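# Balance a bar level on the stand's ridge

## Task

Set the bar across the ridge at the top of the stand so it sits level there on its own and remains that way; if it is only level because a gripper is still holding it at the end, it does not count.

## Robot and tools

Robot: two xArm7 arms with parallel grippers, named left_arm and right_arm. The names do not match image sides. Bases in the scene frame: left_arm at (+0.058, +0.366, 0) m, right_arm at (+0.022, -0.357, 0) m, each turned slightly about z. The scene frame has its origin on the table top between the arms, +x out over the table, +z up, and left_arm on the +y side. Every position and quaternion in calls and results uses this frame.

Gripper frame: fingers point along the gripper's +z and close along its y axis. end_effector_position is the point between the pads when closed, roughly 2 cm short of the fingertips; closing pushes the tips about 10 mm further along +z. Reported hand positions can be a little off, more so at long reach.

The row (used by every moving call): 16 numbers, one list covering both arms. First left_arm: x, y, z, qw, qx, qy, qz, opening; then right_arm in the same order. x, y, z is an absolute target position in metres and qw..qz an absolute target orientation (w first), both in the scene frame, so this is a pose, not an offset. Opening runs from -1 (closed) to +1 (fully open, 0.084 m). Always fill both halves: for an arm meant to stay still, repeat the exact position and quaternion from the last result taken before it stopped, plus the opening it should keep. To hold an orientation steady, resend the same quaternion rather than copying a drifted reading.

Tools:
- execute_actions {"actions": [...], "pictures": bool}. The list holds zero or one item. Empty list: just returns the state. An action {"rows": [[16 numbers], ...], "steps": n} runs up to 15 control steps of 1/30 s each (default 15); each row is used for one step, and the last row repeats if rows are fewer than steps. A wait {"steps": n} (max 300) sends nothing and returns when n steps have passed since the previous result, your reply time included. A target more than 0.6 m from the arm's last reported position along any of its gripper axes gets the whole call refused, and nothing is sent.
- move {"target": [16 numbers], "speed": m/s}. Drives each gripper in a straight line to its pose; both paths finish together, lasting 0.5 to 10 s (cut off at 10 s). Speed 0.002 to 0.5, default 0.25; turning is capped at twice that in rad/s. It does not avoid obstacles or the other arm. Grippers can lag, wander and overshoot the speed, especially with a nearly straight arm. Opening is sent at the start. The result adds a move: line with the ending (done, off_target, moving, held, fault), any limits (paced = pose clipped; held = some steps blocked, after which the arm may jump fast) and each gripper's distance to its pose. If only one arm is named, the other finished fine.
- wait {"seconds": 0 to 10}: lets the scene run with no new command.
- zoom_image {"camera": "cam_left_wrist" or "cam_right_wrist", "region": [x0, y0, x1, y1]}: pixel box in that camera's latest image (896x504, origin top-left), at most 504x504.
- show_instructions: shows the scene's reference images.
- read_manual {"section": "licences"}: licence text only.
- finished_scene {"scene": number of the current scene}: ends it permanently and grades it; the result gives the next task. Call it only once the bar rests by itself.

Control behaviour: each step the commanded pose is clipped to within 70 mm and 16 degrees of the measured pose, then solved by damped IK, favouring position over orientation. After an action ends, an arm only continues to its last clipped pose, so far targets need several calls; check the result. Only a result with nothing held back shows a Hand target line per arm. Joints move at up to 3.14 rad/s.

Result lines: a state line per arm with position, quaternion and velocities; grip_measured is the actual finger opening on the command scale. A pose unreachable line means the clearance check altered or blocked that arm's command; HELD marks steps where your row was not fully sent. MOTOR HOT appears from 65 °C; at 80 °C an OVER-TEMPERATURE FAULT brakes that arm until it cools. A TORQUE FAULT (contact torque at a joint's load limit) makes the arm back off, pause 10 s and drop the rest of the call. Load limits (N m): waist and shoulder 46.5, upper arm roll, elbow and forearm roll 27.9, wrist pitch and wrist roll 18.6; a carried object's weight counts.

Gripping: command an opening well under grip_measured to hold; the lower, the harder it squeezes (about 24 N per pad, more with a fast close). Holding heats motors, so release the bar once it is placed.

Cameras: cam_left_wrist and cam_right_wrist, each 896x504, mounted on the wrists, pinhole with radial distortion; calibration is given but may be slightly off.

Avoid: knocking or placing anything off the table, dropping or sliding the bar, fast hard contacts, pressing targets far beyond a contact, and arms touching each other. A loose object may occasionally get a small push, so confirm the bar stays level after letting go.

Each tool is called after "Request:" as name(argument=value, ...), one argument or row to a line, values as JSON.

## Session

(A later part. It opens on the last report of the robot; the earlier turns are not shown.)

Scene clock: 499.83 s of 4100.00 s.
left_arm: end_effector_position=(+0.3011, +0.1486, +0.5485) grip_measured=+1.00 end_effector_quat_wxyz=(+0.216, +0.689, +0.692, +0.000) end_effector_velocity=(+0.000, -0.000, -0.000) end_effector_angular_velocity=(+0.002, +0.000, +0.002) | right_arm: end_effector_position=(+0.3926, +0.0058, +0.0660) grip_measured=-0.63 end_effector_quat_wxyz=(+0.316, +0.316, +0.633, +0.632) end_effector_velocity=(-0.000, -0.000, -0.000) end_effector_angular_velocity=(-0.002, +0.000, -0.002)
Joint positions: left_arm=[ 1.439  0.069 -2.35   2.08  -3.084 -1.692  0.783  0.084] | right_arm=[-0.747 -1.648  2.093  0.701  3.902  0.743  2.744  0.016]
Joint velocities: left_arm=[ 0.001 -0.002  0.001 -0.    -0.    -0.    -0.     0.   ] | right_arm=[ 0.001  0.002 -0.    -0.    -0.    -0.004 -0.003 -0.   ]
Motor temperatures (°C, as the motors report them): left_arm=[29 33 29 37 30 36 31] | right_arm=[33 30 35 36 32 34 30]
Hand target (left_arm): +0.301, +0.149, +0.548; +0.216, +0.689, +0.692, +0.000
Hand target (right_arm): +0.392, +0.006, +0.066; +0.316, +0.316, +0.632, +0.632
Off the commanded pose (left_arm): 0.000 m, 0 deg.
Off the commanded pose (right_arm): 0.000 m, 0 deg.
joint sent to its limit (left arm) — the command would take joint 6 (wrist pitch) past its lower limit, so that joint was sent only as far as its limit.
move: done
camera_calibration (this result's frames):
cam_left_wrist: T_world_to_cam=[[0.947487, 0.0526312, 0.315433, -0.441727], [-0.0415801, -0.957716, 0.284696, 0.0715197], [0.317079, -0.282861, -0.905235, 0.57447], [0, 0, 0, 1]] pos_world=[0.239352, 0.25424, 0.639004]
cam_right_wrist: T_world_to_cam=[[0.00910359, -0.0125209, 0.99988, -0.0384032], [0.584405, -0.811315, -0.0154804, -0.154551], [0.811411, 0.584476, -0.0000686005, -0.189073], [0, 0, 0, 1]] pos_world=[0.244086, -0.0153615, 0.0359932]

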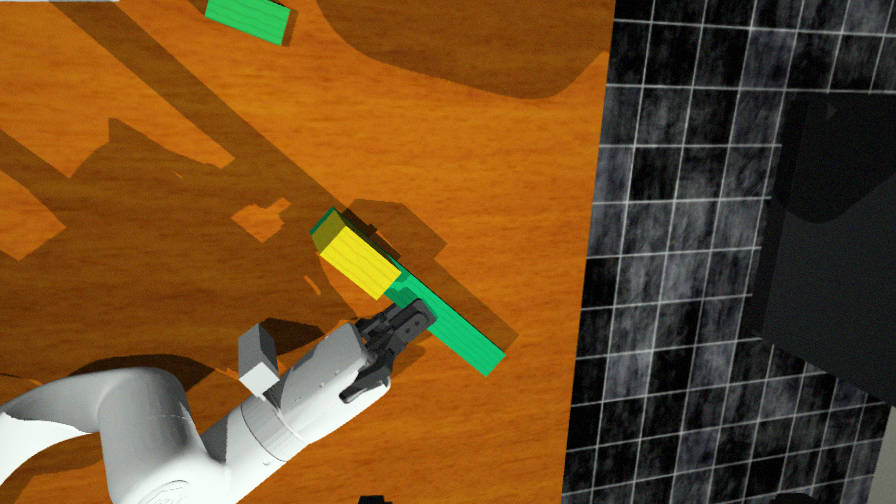

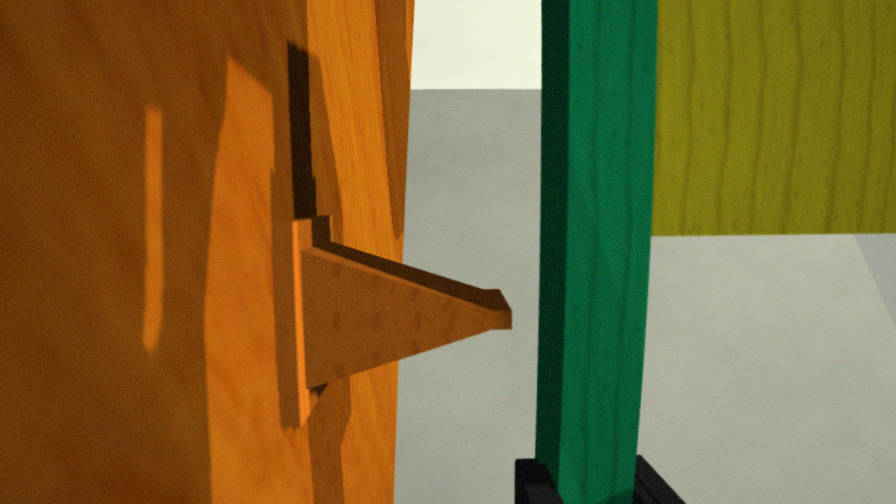

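Request:
move(
  target=[0.3011,0.1486,0.5485,0.216,0.689,0.692,0,1, 0.3925,0.0058,0.0605,0.3162,0.3162,0.6325,0.6325,-0.9],
  speed=0.006,
)

Request:
move(
  target=[0.3011,0.1486,0.5485,0.216,0.689,0.692,0,1, 0.3925,0.0058,0.0612,0.3162,0.3162,0.6325,0.6325,0.1],
  speed=0.006,
)

Scene clock: 509.70 s of 4100.00 s.
left_arm: end_effector_position=(+0.3011, +0.1486, +0.5485) grip_measured=+1.00 end_effector_quat_wxyz=(+0.216, +0.689, +0.692, +0.000) end_effector_velocity=(+0.001, +0.001, -0.000) end_effector_angular_velocity=(+0.001, +0.001, +0.003) | right_arm: end_effector_position=(+0.3927, +0.0058, +0.0613) grip_measured=-0.63 end_effector_quat_wxyz=(+0.316, +0.316, +0.632, +0.633) end_effector_velocity=(+0.001, -0.001, -0.001) end_effector_angular_velocity=(-0.001, -0.000, -0.004)
Joint positions: left_arm=[ 1.439  0.069 -2.35   2.08  -3.084 -1.692  0.783  0.084] | right_arm=[-0.75  -1.656  2.103  0.709  3.92   0.744  2.738  0.016]
Joint velocities: left_arm=[ 0.001 -0.     0.002 -0.     0.    -0.    -0.    -0.   ] | right_arm=[-0.001 -0.001  0.001  0.001  0.003 -0.004 -0.002 -0.   ]
Motor temperatures (°C, as the motors report them): left_arm=[29 33 29 37 30 36 31] | right_arm=[33 30 38 36 32 34 30]
Hand target (left_arm): +0.301, +0.149, +0.548; +0.216, +0.689, +0.692, +0.000
Hand target (right_arm): +0.392, +0.006, +0.060; +0.316, +0.316, +0.632, +0.632
Off the commanded pose (left_arm): 0.000 m, 0 deg.
Off the commanded pose (right_arm): 0.001 m, 0 deg.
joint sent to its limit (left arm) — the command would take joint 6 (wrist pitch) past its lower limit, so that joint was sent only as far as its limit.
After step 90, 5.73 s passed at rest.
move: done
camera_calibration (this result's frames):
cam_left_wrist: T_world_to_cam=[[0.947487, 0.0526312, 0.315432, -0.441727], [-0.0415799, -0.957716, 0.284696, 0.0715198], [0.317078, -0.282861, -0.905235, 0.57447], [0, 0, 0, 1]] pos_world=[0.239352, 0.25424, 0.639004]
cam_right_wrist: T_world_to_cam=[[0.0081505, -0.0135537, 0.999875, -0.0332445], [0.584291, -0.811391, -0.0157616, -0.154623], [0.811503, 0.584346, 0.00130604, -0.189291], [0, 0, 0, 1]] pos_world=[0.244226, -0.0152987, 0.0310505]

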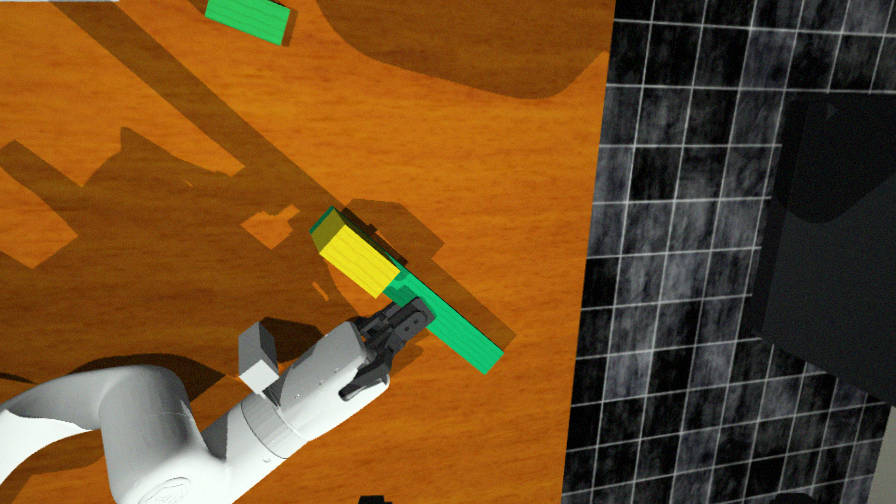

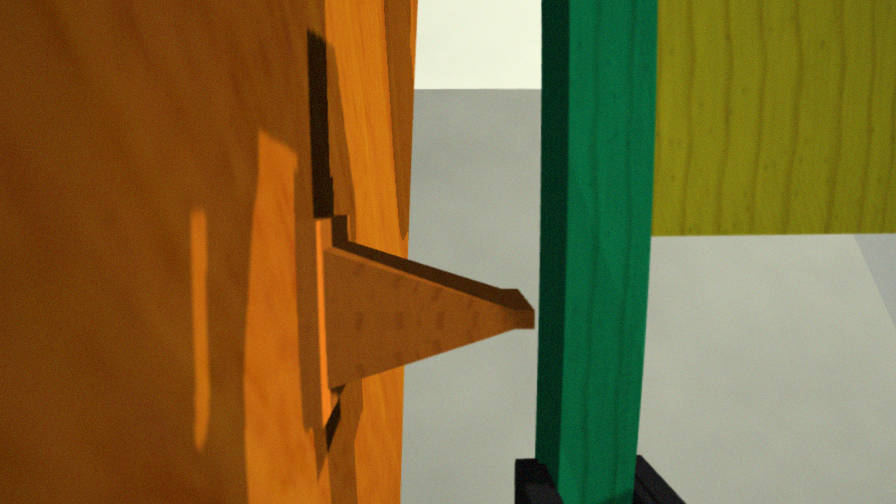

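Scene clock: 510.40 s of 4100.00 s.
left_arm: end_effector_position=(+0.3011, +0.1486, +0.5485) grip_measured=+1.00 end_effector_quat_wxyz=(+0.216, +0.689, +0.692, +0.000) end_effector_velocity=(-0.001, -0.001, -0.000) end_effector_angular_velocity=(+0.001, +0.000, -0.003) | right_arm: end_effector_position=(+0.3951, +0.0081, +0.0722) grip_measured=+0.07 end_effector_quat_wxyz=(+0.319, +0.314, +0.625, +0.639) end_effector_velocity=(-0.001, +0.001, +0.000) end_effector_angular_velocity=(+0.000, +0.002, +0.000)
Joint positions: left_arm=[ 1.44   0.069 -2.35   2.08  -3.084 -1.692  0.783  0.084] | right_arm=[-0.75  -1.655  2.082  0.707  3.917  0.744  2.738  0.047]
Joint velocities: left_arm=[-0.001 -0.001 -0.001 -0.     0.    -0.     0.     0.   ] | right_arm=[ 0.004 -0.003 -0.002  0.001 -0.002 -0.006  0.005  0.   ]
Motor temperatures (°C, as the motors report them): left_arm=[29 33 29 37 30 36 31] | right_arm=[33 30 38 36 32 34 30]
Hand target (left_arm): +0.301, +0.149, +0.548; +0.216, +0.689, +0.692, +0.000
Hand target (right_arm): +0.392, +0.006, +0.061; +0.316, +0.316, +0.632, +0.632
Off the commanded pose (left_arm): 0.000 m, 0 deg.
Off the commanded pose (right_arm): 0.012 m, 1 deg.
joint sent to its limit (left arm) — the command would take joint 6 (wrist pitch) past its lower limit, so that joint was sent only as far as its limit.
move: off_target (right_arm)
camera_calibration (this result's frames):
cam_left_wrist: T_world_to_cam=[[0.947487, 0.0526313, 0.315432, -0.441727], [-0.0415797, -0.957716, 0.284695, 0.0715197], [0.317078, -0.282861, -0.905235, 0.57447], [0, 0, 0, 1]] pos_world=[0.239352, 0.254239, 0.639004]
cam_right_wrist: T_world_to_cam=[[-0.00488825, -0.0274061, 0.999612, -0.0388897], [0.583722, -0.811722, -0.0194003, -0.153506], [0.811939, 0.583401, 0.0199654, -0.194172], [0, 0, 0, 1]] pos_world=[0.247071, -0.0123896, 0.0397733]

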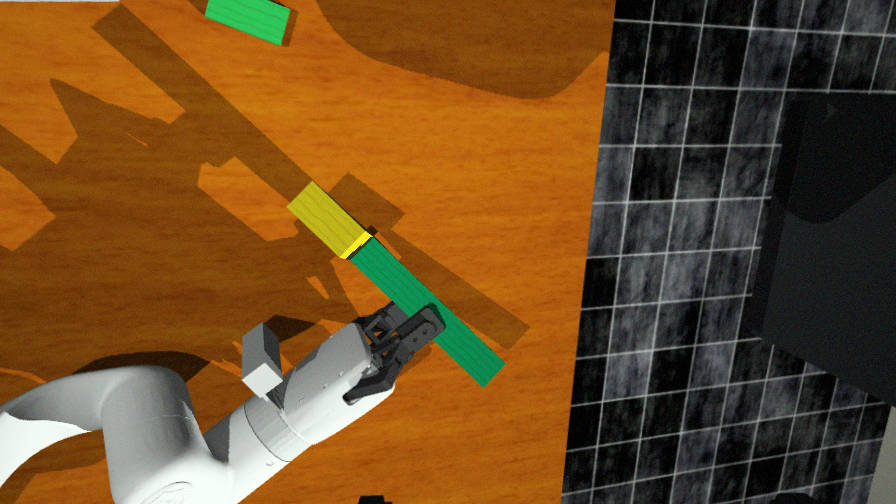

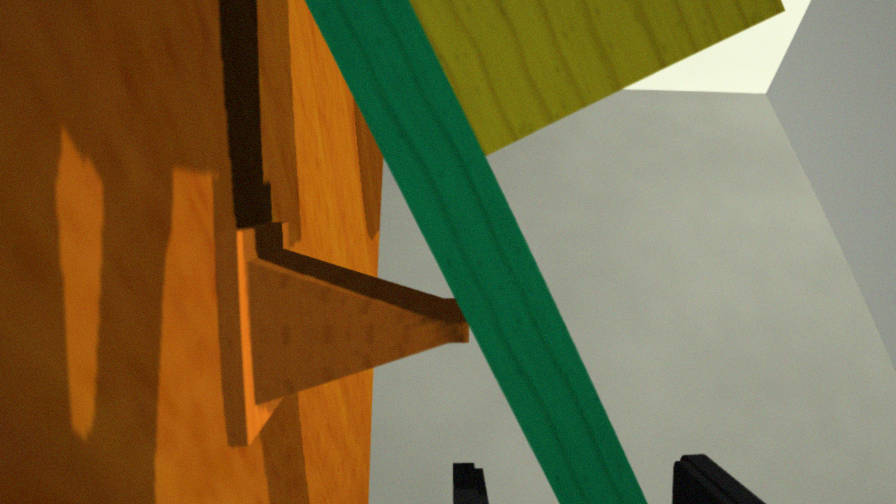

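Request:
move(
  target=[0.3011,0.1486,0.5485,0.216,0.689,0.692,0,1, 0.3951,0.0081,0.0722,0.3162,0.3162,0.6325,0.6325,-0.9],
  speed=0.01,
)

Scene clock: 515.70 s of 4100.00 s.
left_arm: end_effector_position=(+0.3011, +0.1486, +0.5485) grip_measured=+1.00 end_effector_quat_wxyz=(+0.216, +0.689, +0.692, +0.000) end_effector_velocity=(+0.000, +0.001, +0.000) end_effector_angular_velocity=(-0.001, -0.000, +0.001) | right_arm: end_effector_position=(+0.3951, +0.0081, +0.0722) grip_measured=-0.63 end_effector_quat_wxyz=(+0.316, +0.316, +0.632, +0.633) end_effector_velocity=(+0.001, -0.001, -0.001) end_effector_angular_velocity=(-0.005, +0.003, -0.003)
Joint positions: left_arm=[ 1.44   0.069 -2.35   2.08  -3.084 -1.692  0.783  0.084] | right_arm=[-0.752 -1.644  2.074  0.702  3.878  0.74   2.754  0.016]
Joint velocities: left_arm=[ 0.     0.001  0.001 -0.     0.     0.     0.001 -0.   ] | right_arm=[-0.002  0.001  0.001 -0.001 -0.005 -0.001  0.001  0.   ]
Motor temperatures (°C, as the motors report them): left_arm=[29 33 29 37 30 36 31] | right_arm=[33 30 38 36 32 34 30]
Hand target (left_arm): +0.301, +0.149, +0.548; +0.216, +0.689, +0.692, +0.000
Hand target (right_arm): +0.395, +0.008, +0.072; +0.316, +0.316, +0.632, +0.632
Off the commanded pose (left_arm): 0.000 m, 0 deg.
Off the commanded pose (right_arm): 0.000 m, 0 deg.
joint sent to its limit (left arm) — the command would take joint 6 (wrist pitch) past its lower limit, so that joint was sent only as far as its limit.
After step 90, 1.07 s passed at rest.
move: done
camera_calibration (this result's frames):
cam_left_wrist: T_world_to_cam=[[0.947488, 0.0526312, 0.315431, -0.441726], [-0.0415793, -0.957716, 0.284695, 0.07152], [0.317078, -0.28286, -0.905236, 0.574471], [0, 0, 0, 1]] pos_world=[0.239352, 0.254239, 0.639005]
cam_right_wrist: T_world_to_cam=[[0.00894179, -0.0127591, 0.999879, -0.0445114], [0.58432, -0.811374, -0.0155792, -0.154023], [0.811474, 0.584388, 0.00020028, -0.192532], [0, 0, 0, 1]] pos_world=[0.246631, -0.0130247, 0.042145]

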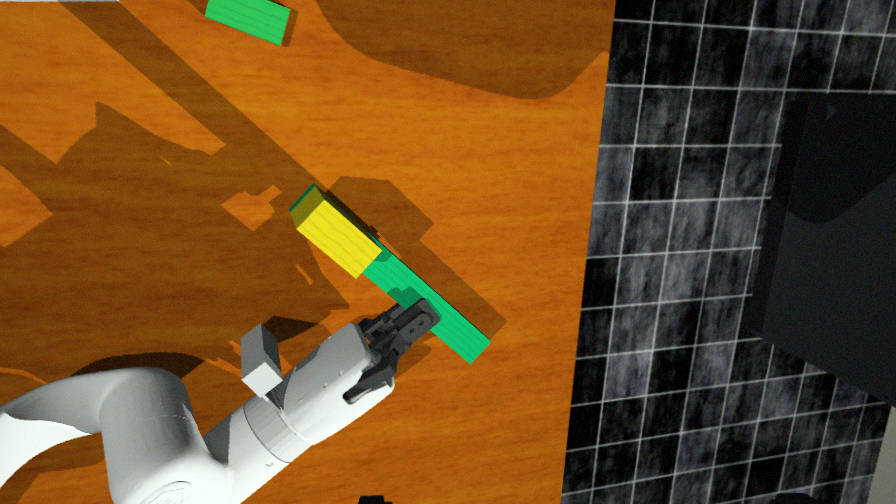

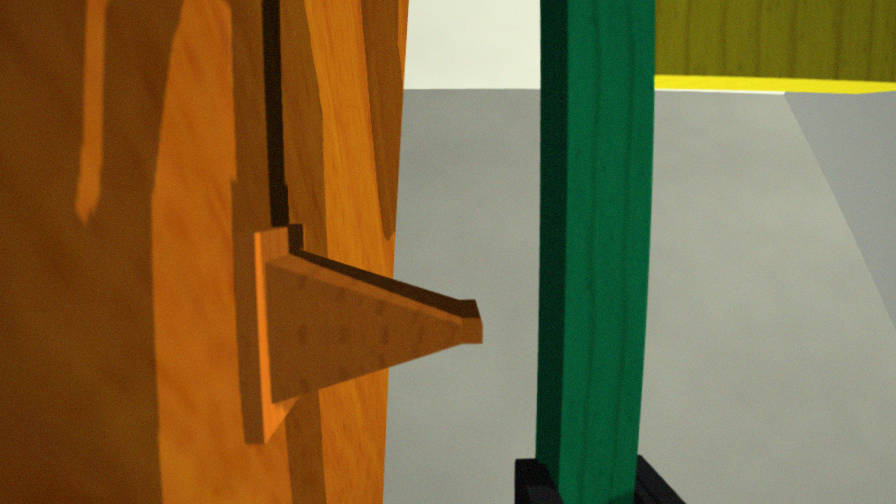

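Request:
execute_actions(
  actions=[],
)

Scene clock: 537.63 s of 4100.00 s.
left_arm: end_effector_position=(+0.3011, +0.1486, +0.5485) grip_measured=+1.00 end_effector_quat_wxyz=(+0.216, +0.689, +0.692, +0.000) end_effector_velocity=(+0.000, +0.000, +0.000) end_effector_angular_velocity=(-0.001, +0.000, +0.001) | right_arm: end_effector_position=(+0.3951, +0.0081, +0.0722) grip_measured=-0.63 end_effector_quat_wxyz=(+0.316, +0.316, +0.632, +0.632) end_effector_velocity=(+0.000, -0.001, -0.001) end_effector_angular_velocity=(-0.003, +0.001, -0.002)
Joint positions: left_arm=[ 1.44   0.069 -2.35   2.08  -3.084 -1.692  0.783  0.084] | right_arm=[-0.752 -1.644  2.074  0.701  3.878  0.74   2.754  0.016]
Joint velocities: left_arm=[ 0.001  0.001 -0.     0.    -0.    -0.     0.     0.   ] | right_arm=[-0.002  0.     0.001  0.    -0.002 -0.001 -0.    -0.   ]
Motor temperatures (°C, as the motors report them): left_arm=[29 33 29 37 30 36 31] | right_arm=[33 30 41 37 31 34 30]
Hand target (left_arm): +0.301, +0.149, +0.548; +0.216, +0.689, +0.692, +0.000
Hand target (right_arm): +0.395, +0.008, +0.072; +0.316, +0.316, +0.632, +0.632
Off the commanded pose (left_arm): 0.000 m, 0 deg.
Off the commanded pose (right_arm): 0.000 m, 0 deg.
Steps of this call (steps 1 to 90: nothing new was sent; then 18.93 s passed at rest). Readings (end_effector_position):
1: left_arm (+0.3011, +0.1486, +0.5485) | right_arm (+0.3951, +0.0081, +0.0722)
2: left_arm (+0.3011, +0.1486, +0.5485) | right_arm (+0.3951, +0.0081, +0.0722)
4: left_arm (+0.3011, +0.1486, +0.5485) | right_arm (+0.3951, +0.0081, +0.0722)
8: left_arm (+0.3011, +0.1486, +0.5485) | right_arm (+0.3951, +0.0081, +0.0722)
90: the state above
camera_calibration (this result's frames):
cam_left_wrist: T_world_to_cam=[[0.947488, 0.0526308, 0.315431, -0.441726], [-0.0415797, -0.957716, 0.284695, 0.07152], [0.317077, -0.28286, -0.905236, 0.574471], [0, 0, 0, 1]] pos_world=[0.239352, 0.254239, 0.639005]
cam_right_wrist: T_world_to_cam=[[0.0090758, -0.0126004, 0.999879, -0.0445676], [0.584319, -0.811376, -0.0155287, -0.154035], [0.811473, 0.584389, -0.0000012492, -0.192517], [0, 0, 0, 1]] pos_world=[0.246633, -0.0130367, 0.04217]

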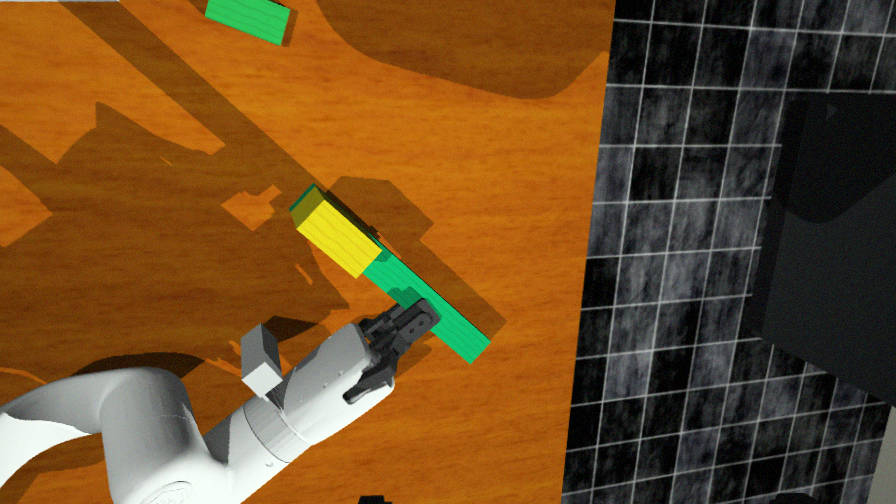

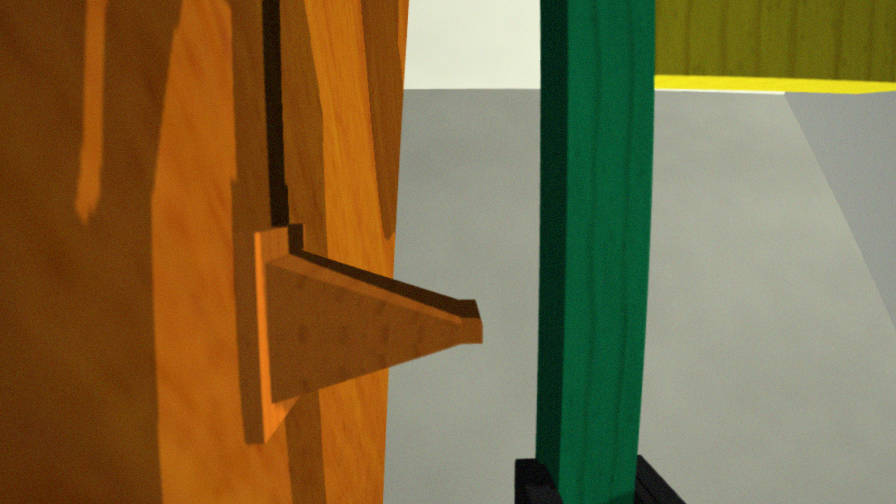

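Request:
move(
  target=[0.3011,0.1486,0.5485,0.216,0.689,0.692,0,1,0.437,-0.048,0.0722,0.3162,0.3162,0.6325,0.6325,-0.9],
  speed=0.05,
)

Scene clock: 547.43 s of 4100.00 s.
left_arm: end_effector_position=(+0.3011, +0.1486, +0.5485) grip_measured=+1.00 end_effector_quat_wxyz=(+0.216, +0.689, +0.692, +0.000) end_effector_velocity=(+0.000, -0.000, -0.000) end_effector_angular_velocity=(+0.001, -0.000, -0.000) | right_arm: end_effector_position=(+0.4368, -0.0479, +0.0721) grip_measured=-0.63 end_effector_quat_wxyz=(+0.316, +0.316, +0.632, +0.633) end_effector_velocity=(+0.000, -0.000, -0.000) end_effector_angular_velocity=(+0.000, +0.002, +0.002)
Joint positions: left_arm=[ 1.44   0.069 -2.351  2.08  -3.084 -1.692  0.783  0.084] | right_arm=[-0.877 -1.724  2.125  0.645  3.834  0.918  2.899  0.016]
Joint velocities: left_arm=[ 0.    -0.001  0.001  0.    -0.     0.     0.001 -0.   ] | right_arm=[-0.002 -0.001  0.001 -0.    -0.002  0.004  0.003  0.   ]
Motor temperatures (°C, as the motors report them): left_arm=[29 33 29 37 30 36 31] | right_arm=[33 30 42 37 31 34 30]
Hand target (left_arm): +0.301, +0.149, +0.548; +0.216, +0.689, +0.692, +0.000
Hand target (right_arm): +0.437, -0.048, +0.072; +0.316, +0.316, +0.632, +0.632
Off the commanded pose (left_arm): 0.000 m, 0 deg.
Off the commanded pose (right_arm): 0.000 m, 0 deg.
joint sent to its limit (left arm) — the command would take joint 6 (wrist pitch) past its lower limit, so that joint was sent only as far as its limit.
After step 90, 5.07 s passed at rest.
move: done
camera_calibration (this result's frames):
cam_left_wrist: T_world_to_cam=[[0.947488, 0.0526309, 0.315431, -0.441726], [-0.0415793, -0.957716, 0.284694, 0.0715201], [0.317077, -0.28286, -0.905236, 0.574471], [0, 0, 0, 1]] pos_world=[0.239352, 0.254239, 0.639005]
cam_right_wrist: T_world_to_cam=[[0.00923322, -0.012865, 0.999875, -0.045595], [0.584595, -0.811171, -0.0158354, -0.223927], [0.811273, 0.584668, 0.0000311087, -0.193589], [0, 0, 0, 1]] pos_world=[0.288381, -0.069045, 0.0420494]

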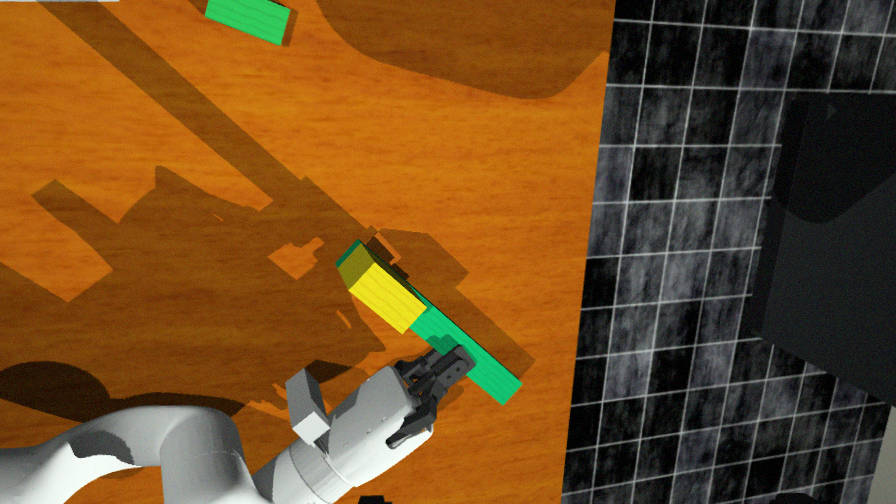

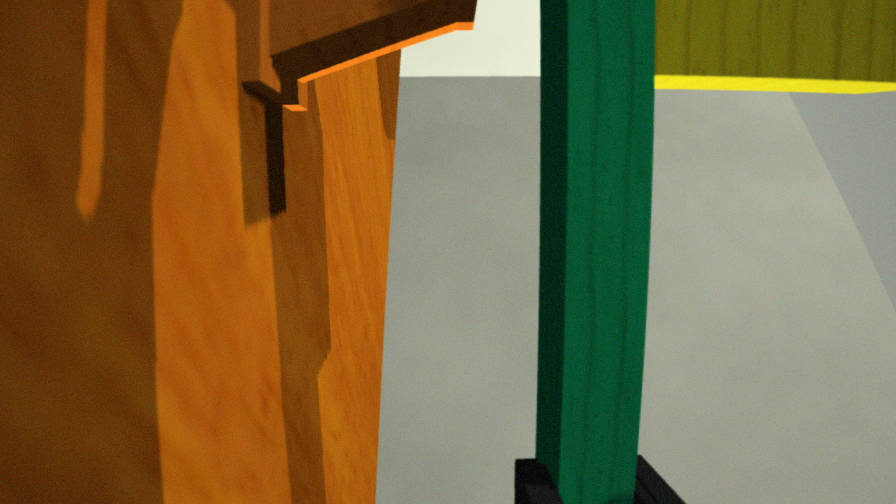

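Request:
move(
  target=[0.3011,0.1486,0.5485,0.216,0.689,0.692,0,1,0.437,-0.048,0.0612,0.3162,0.3162,0.6325,0.6325,-0.9],
  speed=0.006,
)

Request:
move(
  target=[0.3011,0.1486,0.5485,0.216,0.689,0.692,0,1,0.437,-0.048,0.0612,0.3162,0.3162,0.6325,0.6325,-0.5],
)

Scene clock: 553.80 s of 4100.00 s.
left_arm: end_effector_position=(+0.3011, +0.1486, +0.5485) grip_measured=+1.00 end_effector_quat_wxyz=(+0.216, +0.689, +0.692, +0.000) end_effector_velocity=(-0.000, -0.000, +0.000) end_effector_angular_velocity=(-0.001, -0.001, -0.001) | right_arm: end_effector_position=(+0.4388, -0.0485, +0.0689) grip_measured=-0.63 end_effector_quat_wxyz=(+0.320, +0.315, +0.628, +0.636) end_effector_velocity=(+0.000, -0.000, +0.000) end_effector_angular_velocity=(+0.001, -0.001, -0.001)
Joint positions: left_arm=[ 1.441  0.069 -2.351  2.08  -3.084 -1.692  0.783  0.084] | right_arm=[-0.886 -1.733  2.136  0.658  3.865  0.921  2.882  0.016]
Joint velocities: left_arm=[ 0.001  0.001 -0.002  0.     0.     0.     0.    -0.   ] | right_arm=[-0.002  0.002  0.     0.     0.002  0.001 -0.003  0.   ]
Motor temperatures (°C, as the motors report them): left_arm=[29 33 29 37 30 36 31] | right_arm=[33 30 42 37 31 34 30]
Hand target (left_arm): +0.301, +0.149, +0.548; +0.216, +0.689, +0.692, +0.000
Hand target (right_arm): +0.437, -0.048, +0.061; +0.316, +0.316, +0.632, +0.632
Off the commanded pose (left_arm): 0.000 m, 0 deg.
Off the commanded pose (right_arm): 0.008 m, 1 deg.
joint sent to its limit (left arm) — the command would take joint 6 (wrist pitch) past its lower limit, so that joint was sent only as far as its limit.
After step 90, 1.33 s passed at rest.
move: off_target (right_arm)
camera_calibration (this result's frames):
cam_left_wrist: T_world_to_cam=[[0.947488, 0.0526303, 0.31543, -0.441726], [-0.0415793, -0.957716, 0.284693, 0.0715207], [0.317076, -0.282859, -0.905237, 0.574472], [0, 0, 0, 1]] pos_world=[0.239353, 0.254239, 0.639005]
cam_right_wrist: T_world_to_cam=[[-0.00226162, -0.0192954, 0.999811, -0.0377407], [0.582213, -0.81291, -0.0143713, -0.224772], [0.813033, 0.58207, 0.0130725, -0.196568], [0, 0, 0, 1]] pos_world=[0.290596, -0.0690313, 0.037073]

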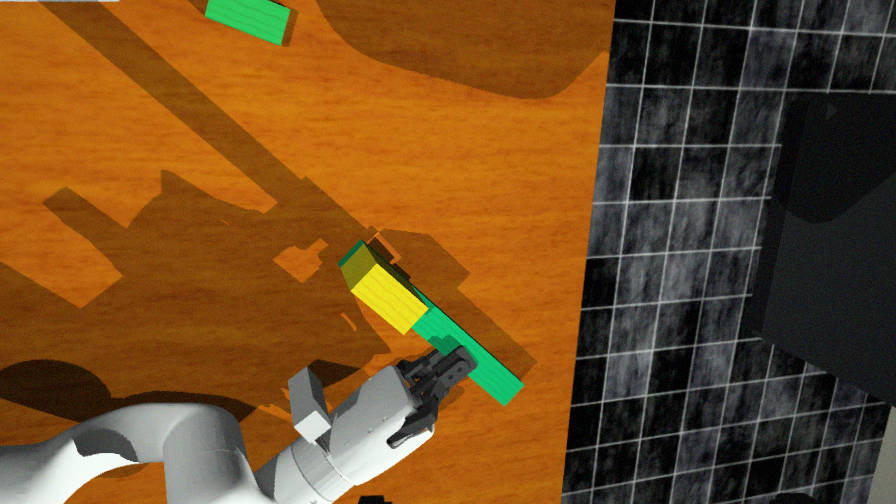

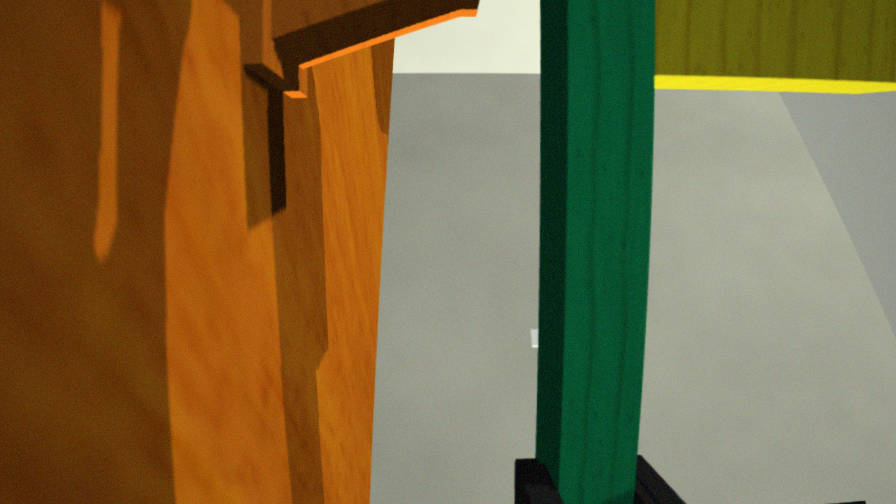

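Scene clock: 554.50 s of 4100.00 s.
left_arm: end_effector_position=(+0.3011, +0.1486, +0.5485) grip_measured=+1.00 end_effector_quat_wxyz=(+0.216, +0.689, +0.692, +0.000) end_effector_velocity=(-0.000, +0.000, +0.000) end_effector_angular_velocity=(-0.001, +0.001, -0.000) | right_arm: end_effector_position=(+0.4389, -0.0482, +0.0690) grip_measured=-0.52 end_effector_quat_wxyz=(+0.320, +0.314, +0.628, +0.636) end_effector_velocity=(-0.000, +0.000, +0.000) end_effector_angular_velocity=(+0.000, +0.000, -0.001)
Joint positions: left_arm=[ 1.441  0.069 -2.351  2.08  -3.084 -1.692  0.783  0.084] | right_arm=[-0.887 -1.732  2.135  0.658  3.866  0.922  2.881  0.021]
Joint velocities: left_arm=[ 0.     0.001 -0.001 -0.     0.    -0.001 -0.    -0.   ] | right_arm=[-0.     0.002 -0.001 -0.    -0.001 -0.001 -0.001  0.   ]
Motor temperatures (°C, as the motors report them): left_arm=[29 33 29 37 30 36 31] | right_arm=[33 30 42 37 31 34 30]
Hand target (left_arm): +0.301, +0.149, +0.548; +0.216, +0.689, +0.692, +0.000
Hand target (right_arm): +0.437, -0.048, +0.061; +0.316, +0.316, +0.632, +0.632
Off the commanded pose (left_arm): 0.000 m, 0 deg.
Off the commanded pose (right_arm): 0.008 m, 1 deg.
joint sent to its limit (left arm) — the command would take joint 6 (wrist pitch) past its lower limit, so that joint was sent only as far as its limit.
move: off_target (right_arm)
camera_calibration (this result's frames):
cam_left_wrist: T_world_to_cam=[[0.947488, 0.0526304, 0.31543, -0.441726], [-0.0415791, -0.957717, 0.284693, 0.0715207], [0.317076, -0.282859, -0.905237, 0.574472], [0, 0, 0, 1]] pos_world=[0.239352, 0.254239, 0.639005]
cam_right_wrist: T_world_to_cam=[[-0.00268188, -0.0197214, 0.999802, -0.037681], [0.582473, -0.812721, -0.0144688, -0.224718], [0.812845, 0.582319, 0.0136668, -0.196841], [0, 0, 0, 1]] pos_world=[0.290793, -0.0687516, 0.0371123]

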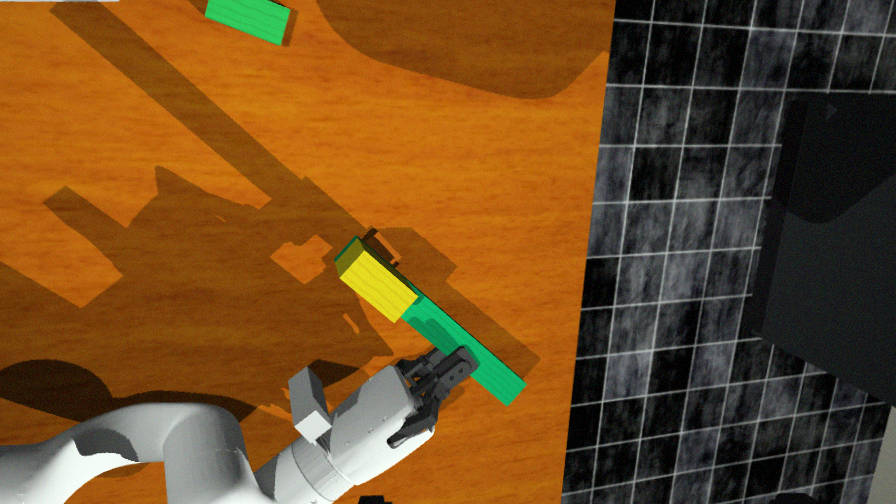

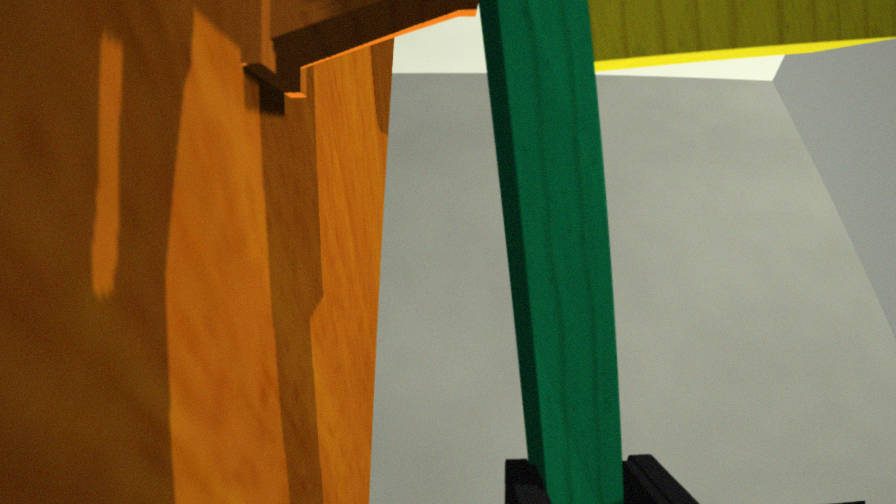

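Request:
move(
  target=[0.3011,0.1486,0.5485,0.216,0.689,0.692,0,1,0.4389,-0.0482,0.0722,0.3162,0.3162,0.6325,0.6325,-0.9],
  speed=0.02,
)

Request:
move(
  target=[0.3011,0.1486,0.5485,0.216,0.689,0.692,0,1,0.415,-0.016,0.0722,0.3162,0.3162,0.6325,0.6325,-0.9],
  speed=0.04,
)

Scene clock: 560.57 s of 4100.00 s.
left_arm: end_effector_position=(+0.3011, +0.1486, +0.5485) grip_measured=+1.00 end_effector_quat_wxyz=(+0.216, +0.689, +0.692, +0.000) end_effector_velocity=(-0.000, -0.000, -0.000) end_effector_angular_velocity=(+0.000, +0.000, -0.001) | right_arm: end_effector_position=(+0.4388, -0.0481, +0.0719) grip_measured=-0.63 end_effector_quat_wxyz=(+0.316, +0.316, +0.633, +0.632) end_effector_velocity=(+0.001, -0.001, +0.003) end_effector_angular_velocity=(+0.003, -0.004, -0.002)
Joint positions: left_arm=[ 1.441  0.069 -2.351  2.08  -3.084 -1.692  0.784  0.084] | right_arm=[-0.885 -1.725  2.124  0.648  3.831  0.922  2.9    0.016]
Joint velocities: left_arm=[-0.001  0.    -0.    -0.    -0.    -0.     0.    -0.   ] | right_arm=[-0.001 -0.001 -0.004 -0.002  0.     0.     0.001 -0.   ]
Motor temperatures (°C, as the motors report them): left_arm=[29 33 29 37 30 36 31] | right_arm=[33 30 40 37 31 34 30]
Hand target (left_arm): +0.301, +0.149, +0.548; +0.216, +0.689, +0.692, +0.000
Hand target (right_arm): +0.439, -0.048, +0.072; +0.316, +0.316, +0.632, +0.632
Off the commanded pose (left_arm): 0.000 m, 0 deg.
Off the commanded pose (right_arm): 0.000 m, 0 deg.
joint sent to its limit (left arm) — the command would take joint 6 (wrist pitch) past its lower limit, so that joint was sent only as far as its limit.
After step 90, 2.07 s passed at rest.
move: done
camera_calibration (this result's frames):
cam_left_wrist: T_world_to_cam=[[0.947488, 0.05263, 0.315429, -0.441726], [-0.0415793, -0.957717, 0.284693, 0.0715207], [0.317075, -0.282859, -0.905237, 0.574473], [0, 0, 0, 1]] pos_world=[0.239353, 0.254239, 0.639006]
cam_right_wrist: T_world_to_cam=[[0.00958938, -0.0122082, 0.999879, -0.0455087], [0.584498, -0.811247, -0.0155107, -0.225295], [0.811338, 0.584576, -0.000643707, -0.194994], [0, 0, 0, 1]] pos_world=[0.290327, -0.0693364, 0.0418832]

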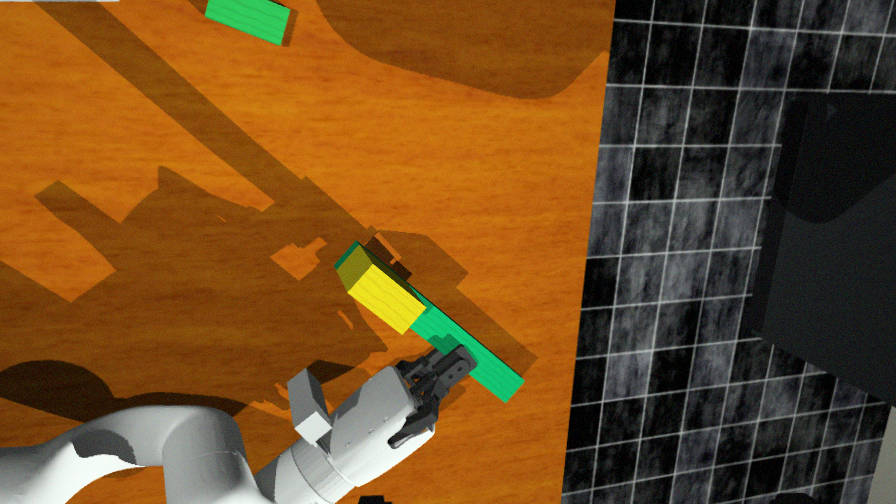

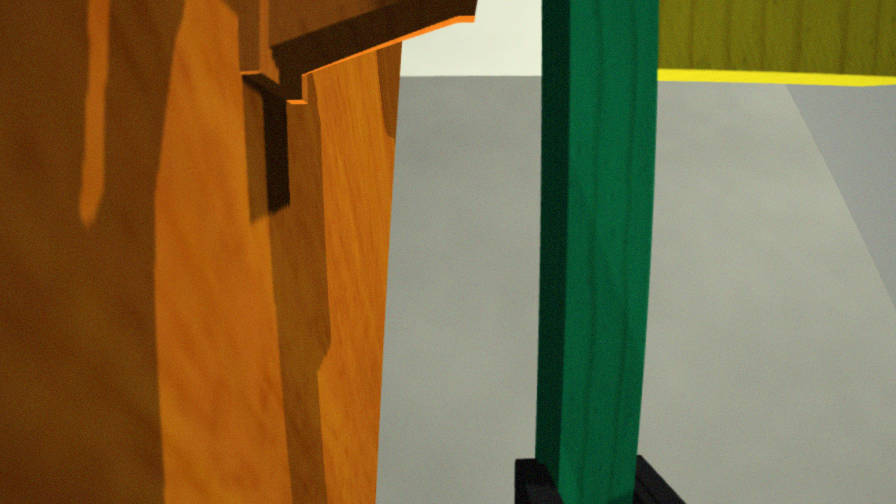

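Scene clock: 561.87 s of 4100.00 s.
left_arm: end_effector_position=(+0.3011, +0.1486, +0.5485) grip_measured=+1.00 end_effector_quat_wxyz=(+0.216, +0.689, +0.692, +0.000) end_effector_velocity=(-0.000, -0.000, -0.000) end_effector_angular_velocity=(+0.001, +0.000, -0.000) | right_arm: end_effector_position=(+0.4151, -0.0161, +0.0723) grip_measured=-0.63 end_effector_quat_wxyz=(+0.316, +0.316, +0.632, +0.632) end_effector_velocity=(+0.000, -0.001, +0.000) end_effector_angular_velocity=(-0.002, -0.001, -0.006)
Joint positions: left_arm=[ 1.442  0.069 -2.352  2.08  -3.084 -1.692  0.784  0.084] | right_arm=[-0.809 -1.674  2.096  0.675  3.85   0.82   2.82   0.016]
Joint velocities: left_arm=[-0.    -0.001  0.     0.    -0.    -0.    -0.    -0.   ] | right_arm=[ 0.     0.    -0.    -0.     0.002 -0.006 -0.004 -0.   ]
Motor temperatures (°C, as the motors report them): left_arm=[29 33 29 37 30 36 31] | right_arm=[33 30 40 37 31 34 30]
Hand target (left_arm): +0.301, +0.149, +0.548; +0.216, +0.689, +0.692, +0.000
Hand target (right_arm): +0.415, -0.016, +0.072; +0.316, +0.316, +0.632, +0.632
Off the commanded pose (left_arm): 0.000 m, 0 deg.
Off the commanded pose (right_arm): 0.000 m, 0 deg.
joint sent to its limit (left arm) — the command would take joint 6 (wrist pitch) past its lower limit, so that joint was sent only as far as its limit.
move: done
camera_calibration (this result's frames):
cam_left_wrist: T_world_to_cam=[[0.947489, 0.0526298, 0.315429, -0.441725], [-0.041579, -0.957717, 0.284692, 0.0715212], [0.317075, -0.282858, -0.905238, 0.574473], [0, 0, 0, 1]] pos_world=[0.239353, 0.254239, 0.639006]
cam_right_wrist: T_world_to_cam=[[0.00908669, -0.0124254, 0.999882, -0.0450955], [0.584215, -0.811453, -0.015393, -0.185396], [0.811548, 0.584286, -0.000114327, -0.194624], [0, 0, 0, 1]] pos_world=[0.266667, -0.0372847, 0.0422141]

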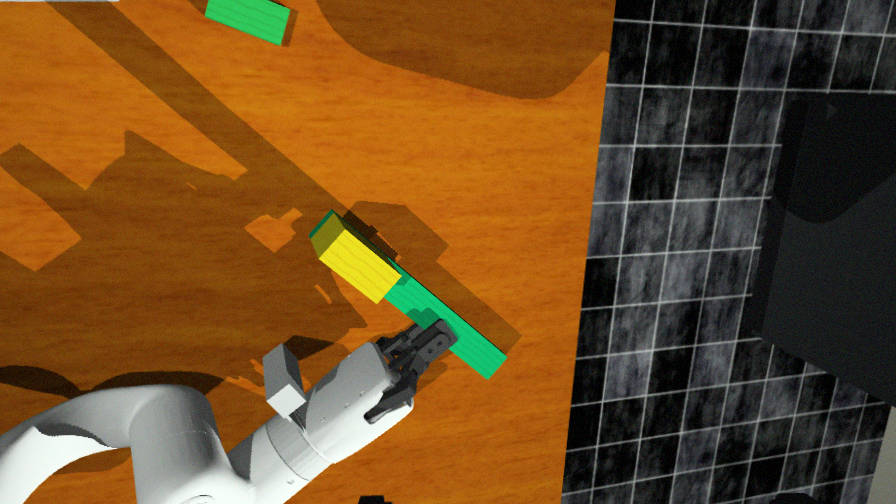

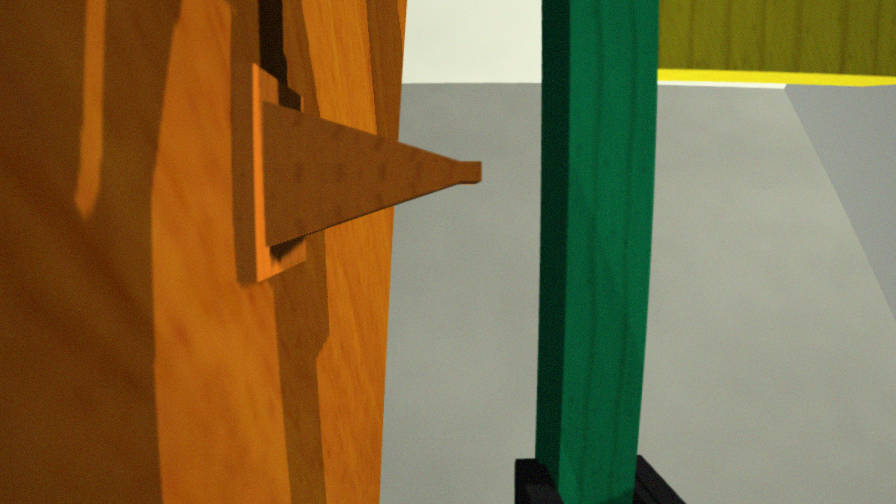

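Request:
move(
  target=[0.3011,0.1486,0.5485,0.216,0.689,0.692,0,1,0.4151,-0.0161,0.0612,0.3162,0.3162,0.6325,0.6325,-0.9],
  speed=0.006,
)

Scene clock: 567.07 s of 4100.00 s.
left_arm: end_effector_position=(+0.3011, +0.1486, +0.5485) grip_measured=+1.00 end_effector_quat_wxyz=(+0.216, +0.689, +0.692, +0.000) end_effector_velocity=(+0.000, +0.001, +0.000) end_effector_angular_velocity=(-0.002, +0.000, +0.001) | right_arm: end_effector_position=(+0.4151, -0.0161, +0.0614) grip_measured=-0.63 end_effector_quat_wxyz=(+0.316, +0.316, +0.632, +0.633) end_effector_velocity=(+0.000, -0.000, -0.000) end_effector_angular_velocity=(+0.000, -0.000, -0.000)
Joint positions: left_arm=[ 1.442  0.069 -2.352  2.08  -3.084 -1.692  0.784  0.084] | right_arm=[-0.816 -1.688  2.119  0.693  3.884  0.822  2.807  0.016]
Joint velocities: left_arm=[ 0.     0.002  0.001 -0.    -0.    -0.     0.     0.   ] | right_arm=[-0.001 -0.     0.001  0.001  0.001  0.    -0.001  0.   ]
Motor temperatures (°C, as the motors report them): left_arm=[29 33 29 37 30 36 31] | right_arm=[33 30 41 37 31 34 30]
Hand target (left_arm): +0.301, +0.149, +0.548; +0.216, +0.689, +0.692, +0.000
Hand target (right_arm): +0.415, -0.016, +0.061; +0.316, +0.316, +0.632, +0.632
Off the commanded pose (left_arm): 0.000 m, 0 deg.
Off the commanded pose (right_arm): 0.000 m, 0 deg.
joint sent to its limit (left arm) — the command would take joint 6 (wrist pitch) past its lower limit, so that joint was sent only as far as its limit.
After step 90, 0.13 s passed at rest.
move: done
camera_calibration (this result's frames):
cam_left_wrist: T_world_to_cam=[[0.947489, 0.0526294, 0.315428, -0.441725], [-0.0415788, -0.957717, 0.284691, 0.0715216], [0.317074, -0.282857, -0.905238, 0.574473], [0, 0, 0, 1]] pos_world=[0.239353, 0.254239, 0.639006]
cam_right_wrist: T_world_to_cam=[[0.00895592, -0.0128039, 0.999878, -0.0341757], [0.584293, -0.811392, -0.0156238, -0.185553], [0.811493, 0.584362, 0.000214453, -0.194629], [0, 0, 0, 1]] pos_world=[0.266663, -0.0372601, 0.0313143]

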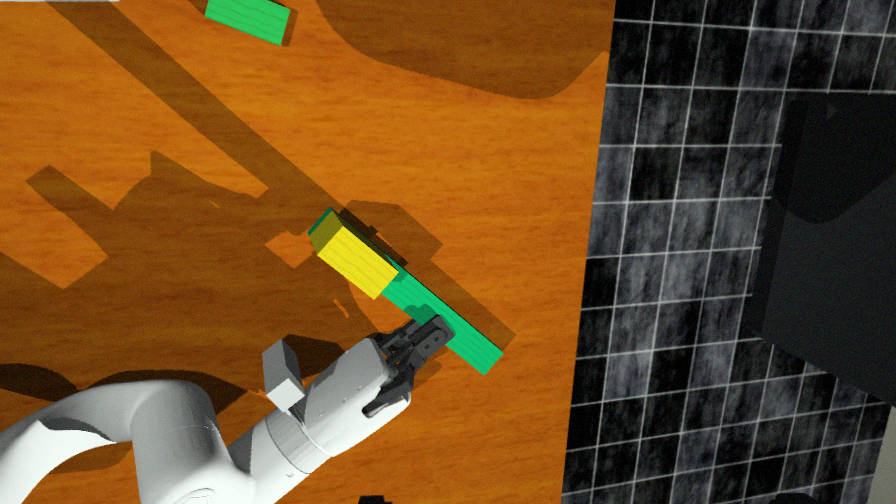

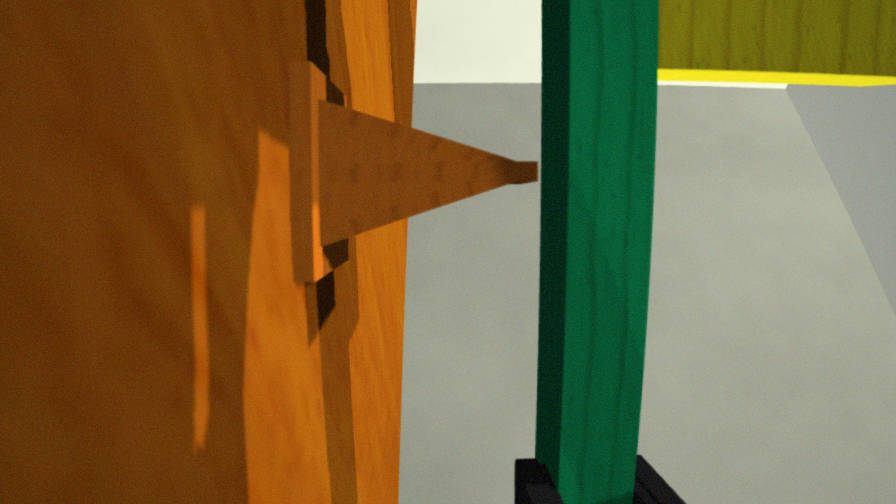

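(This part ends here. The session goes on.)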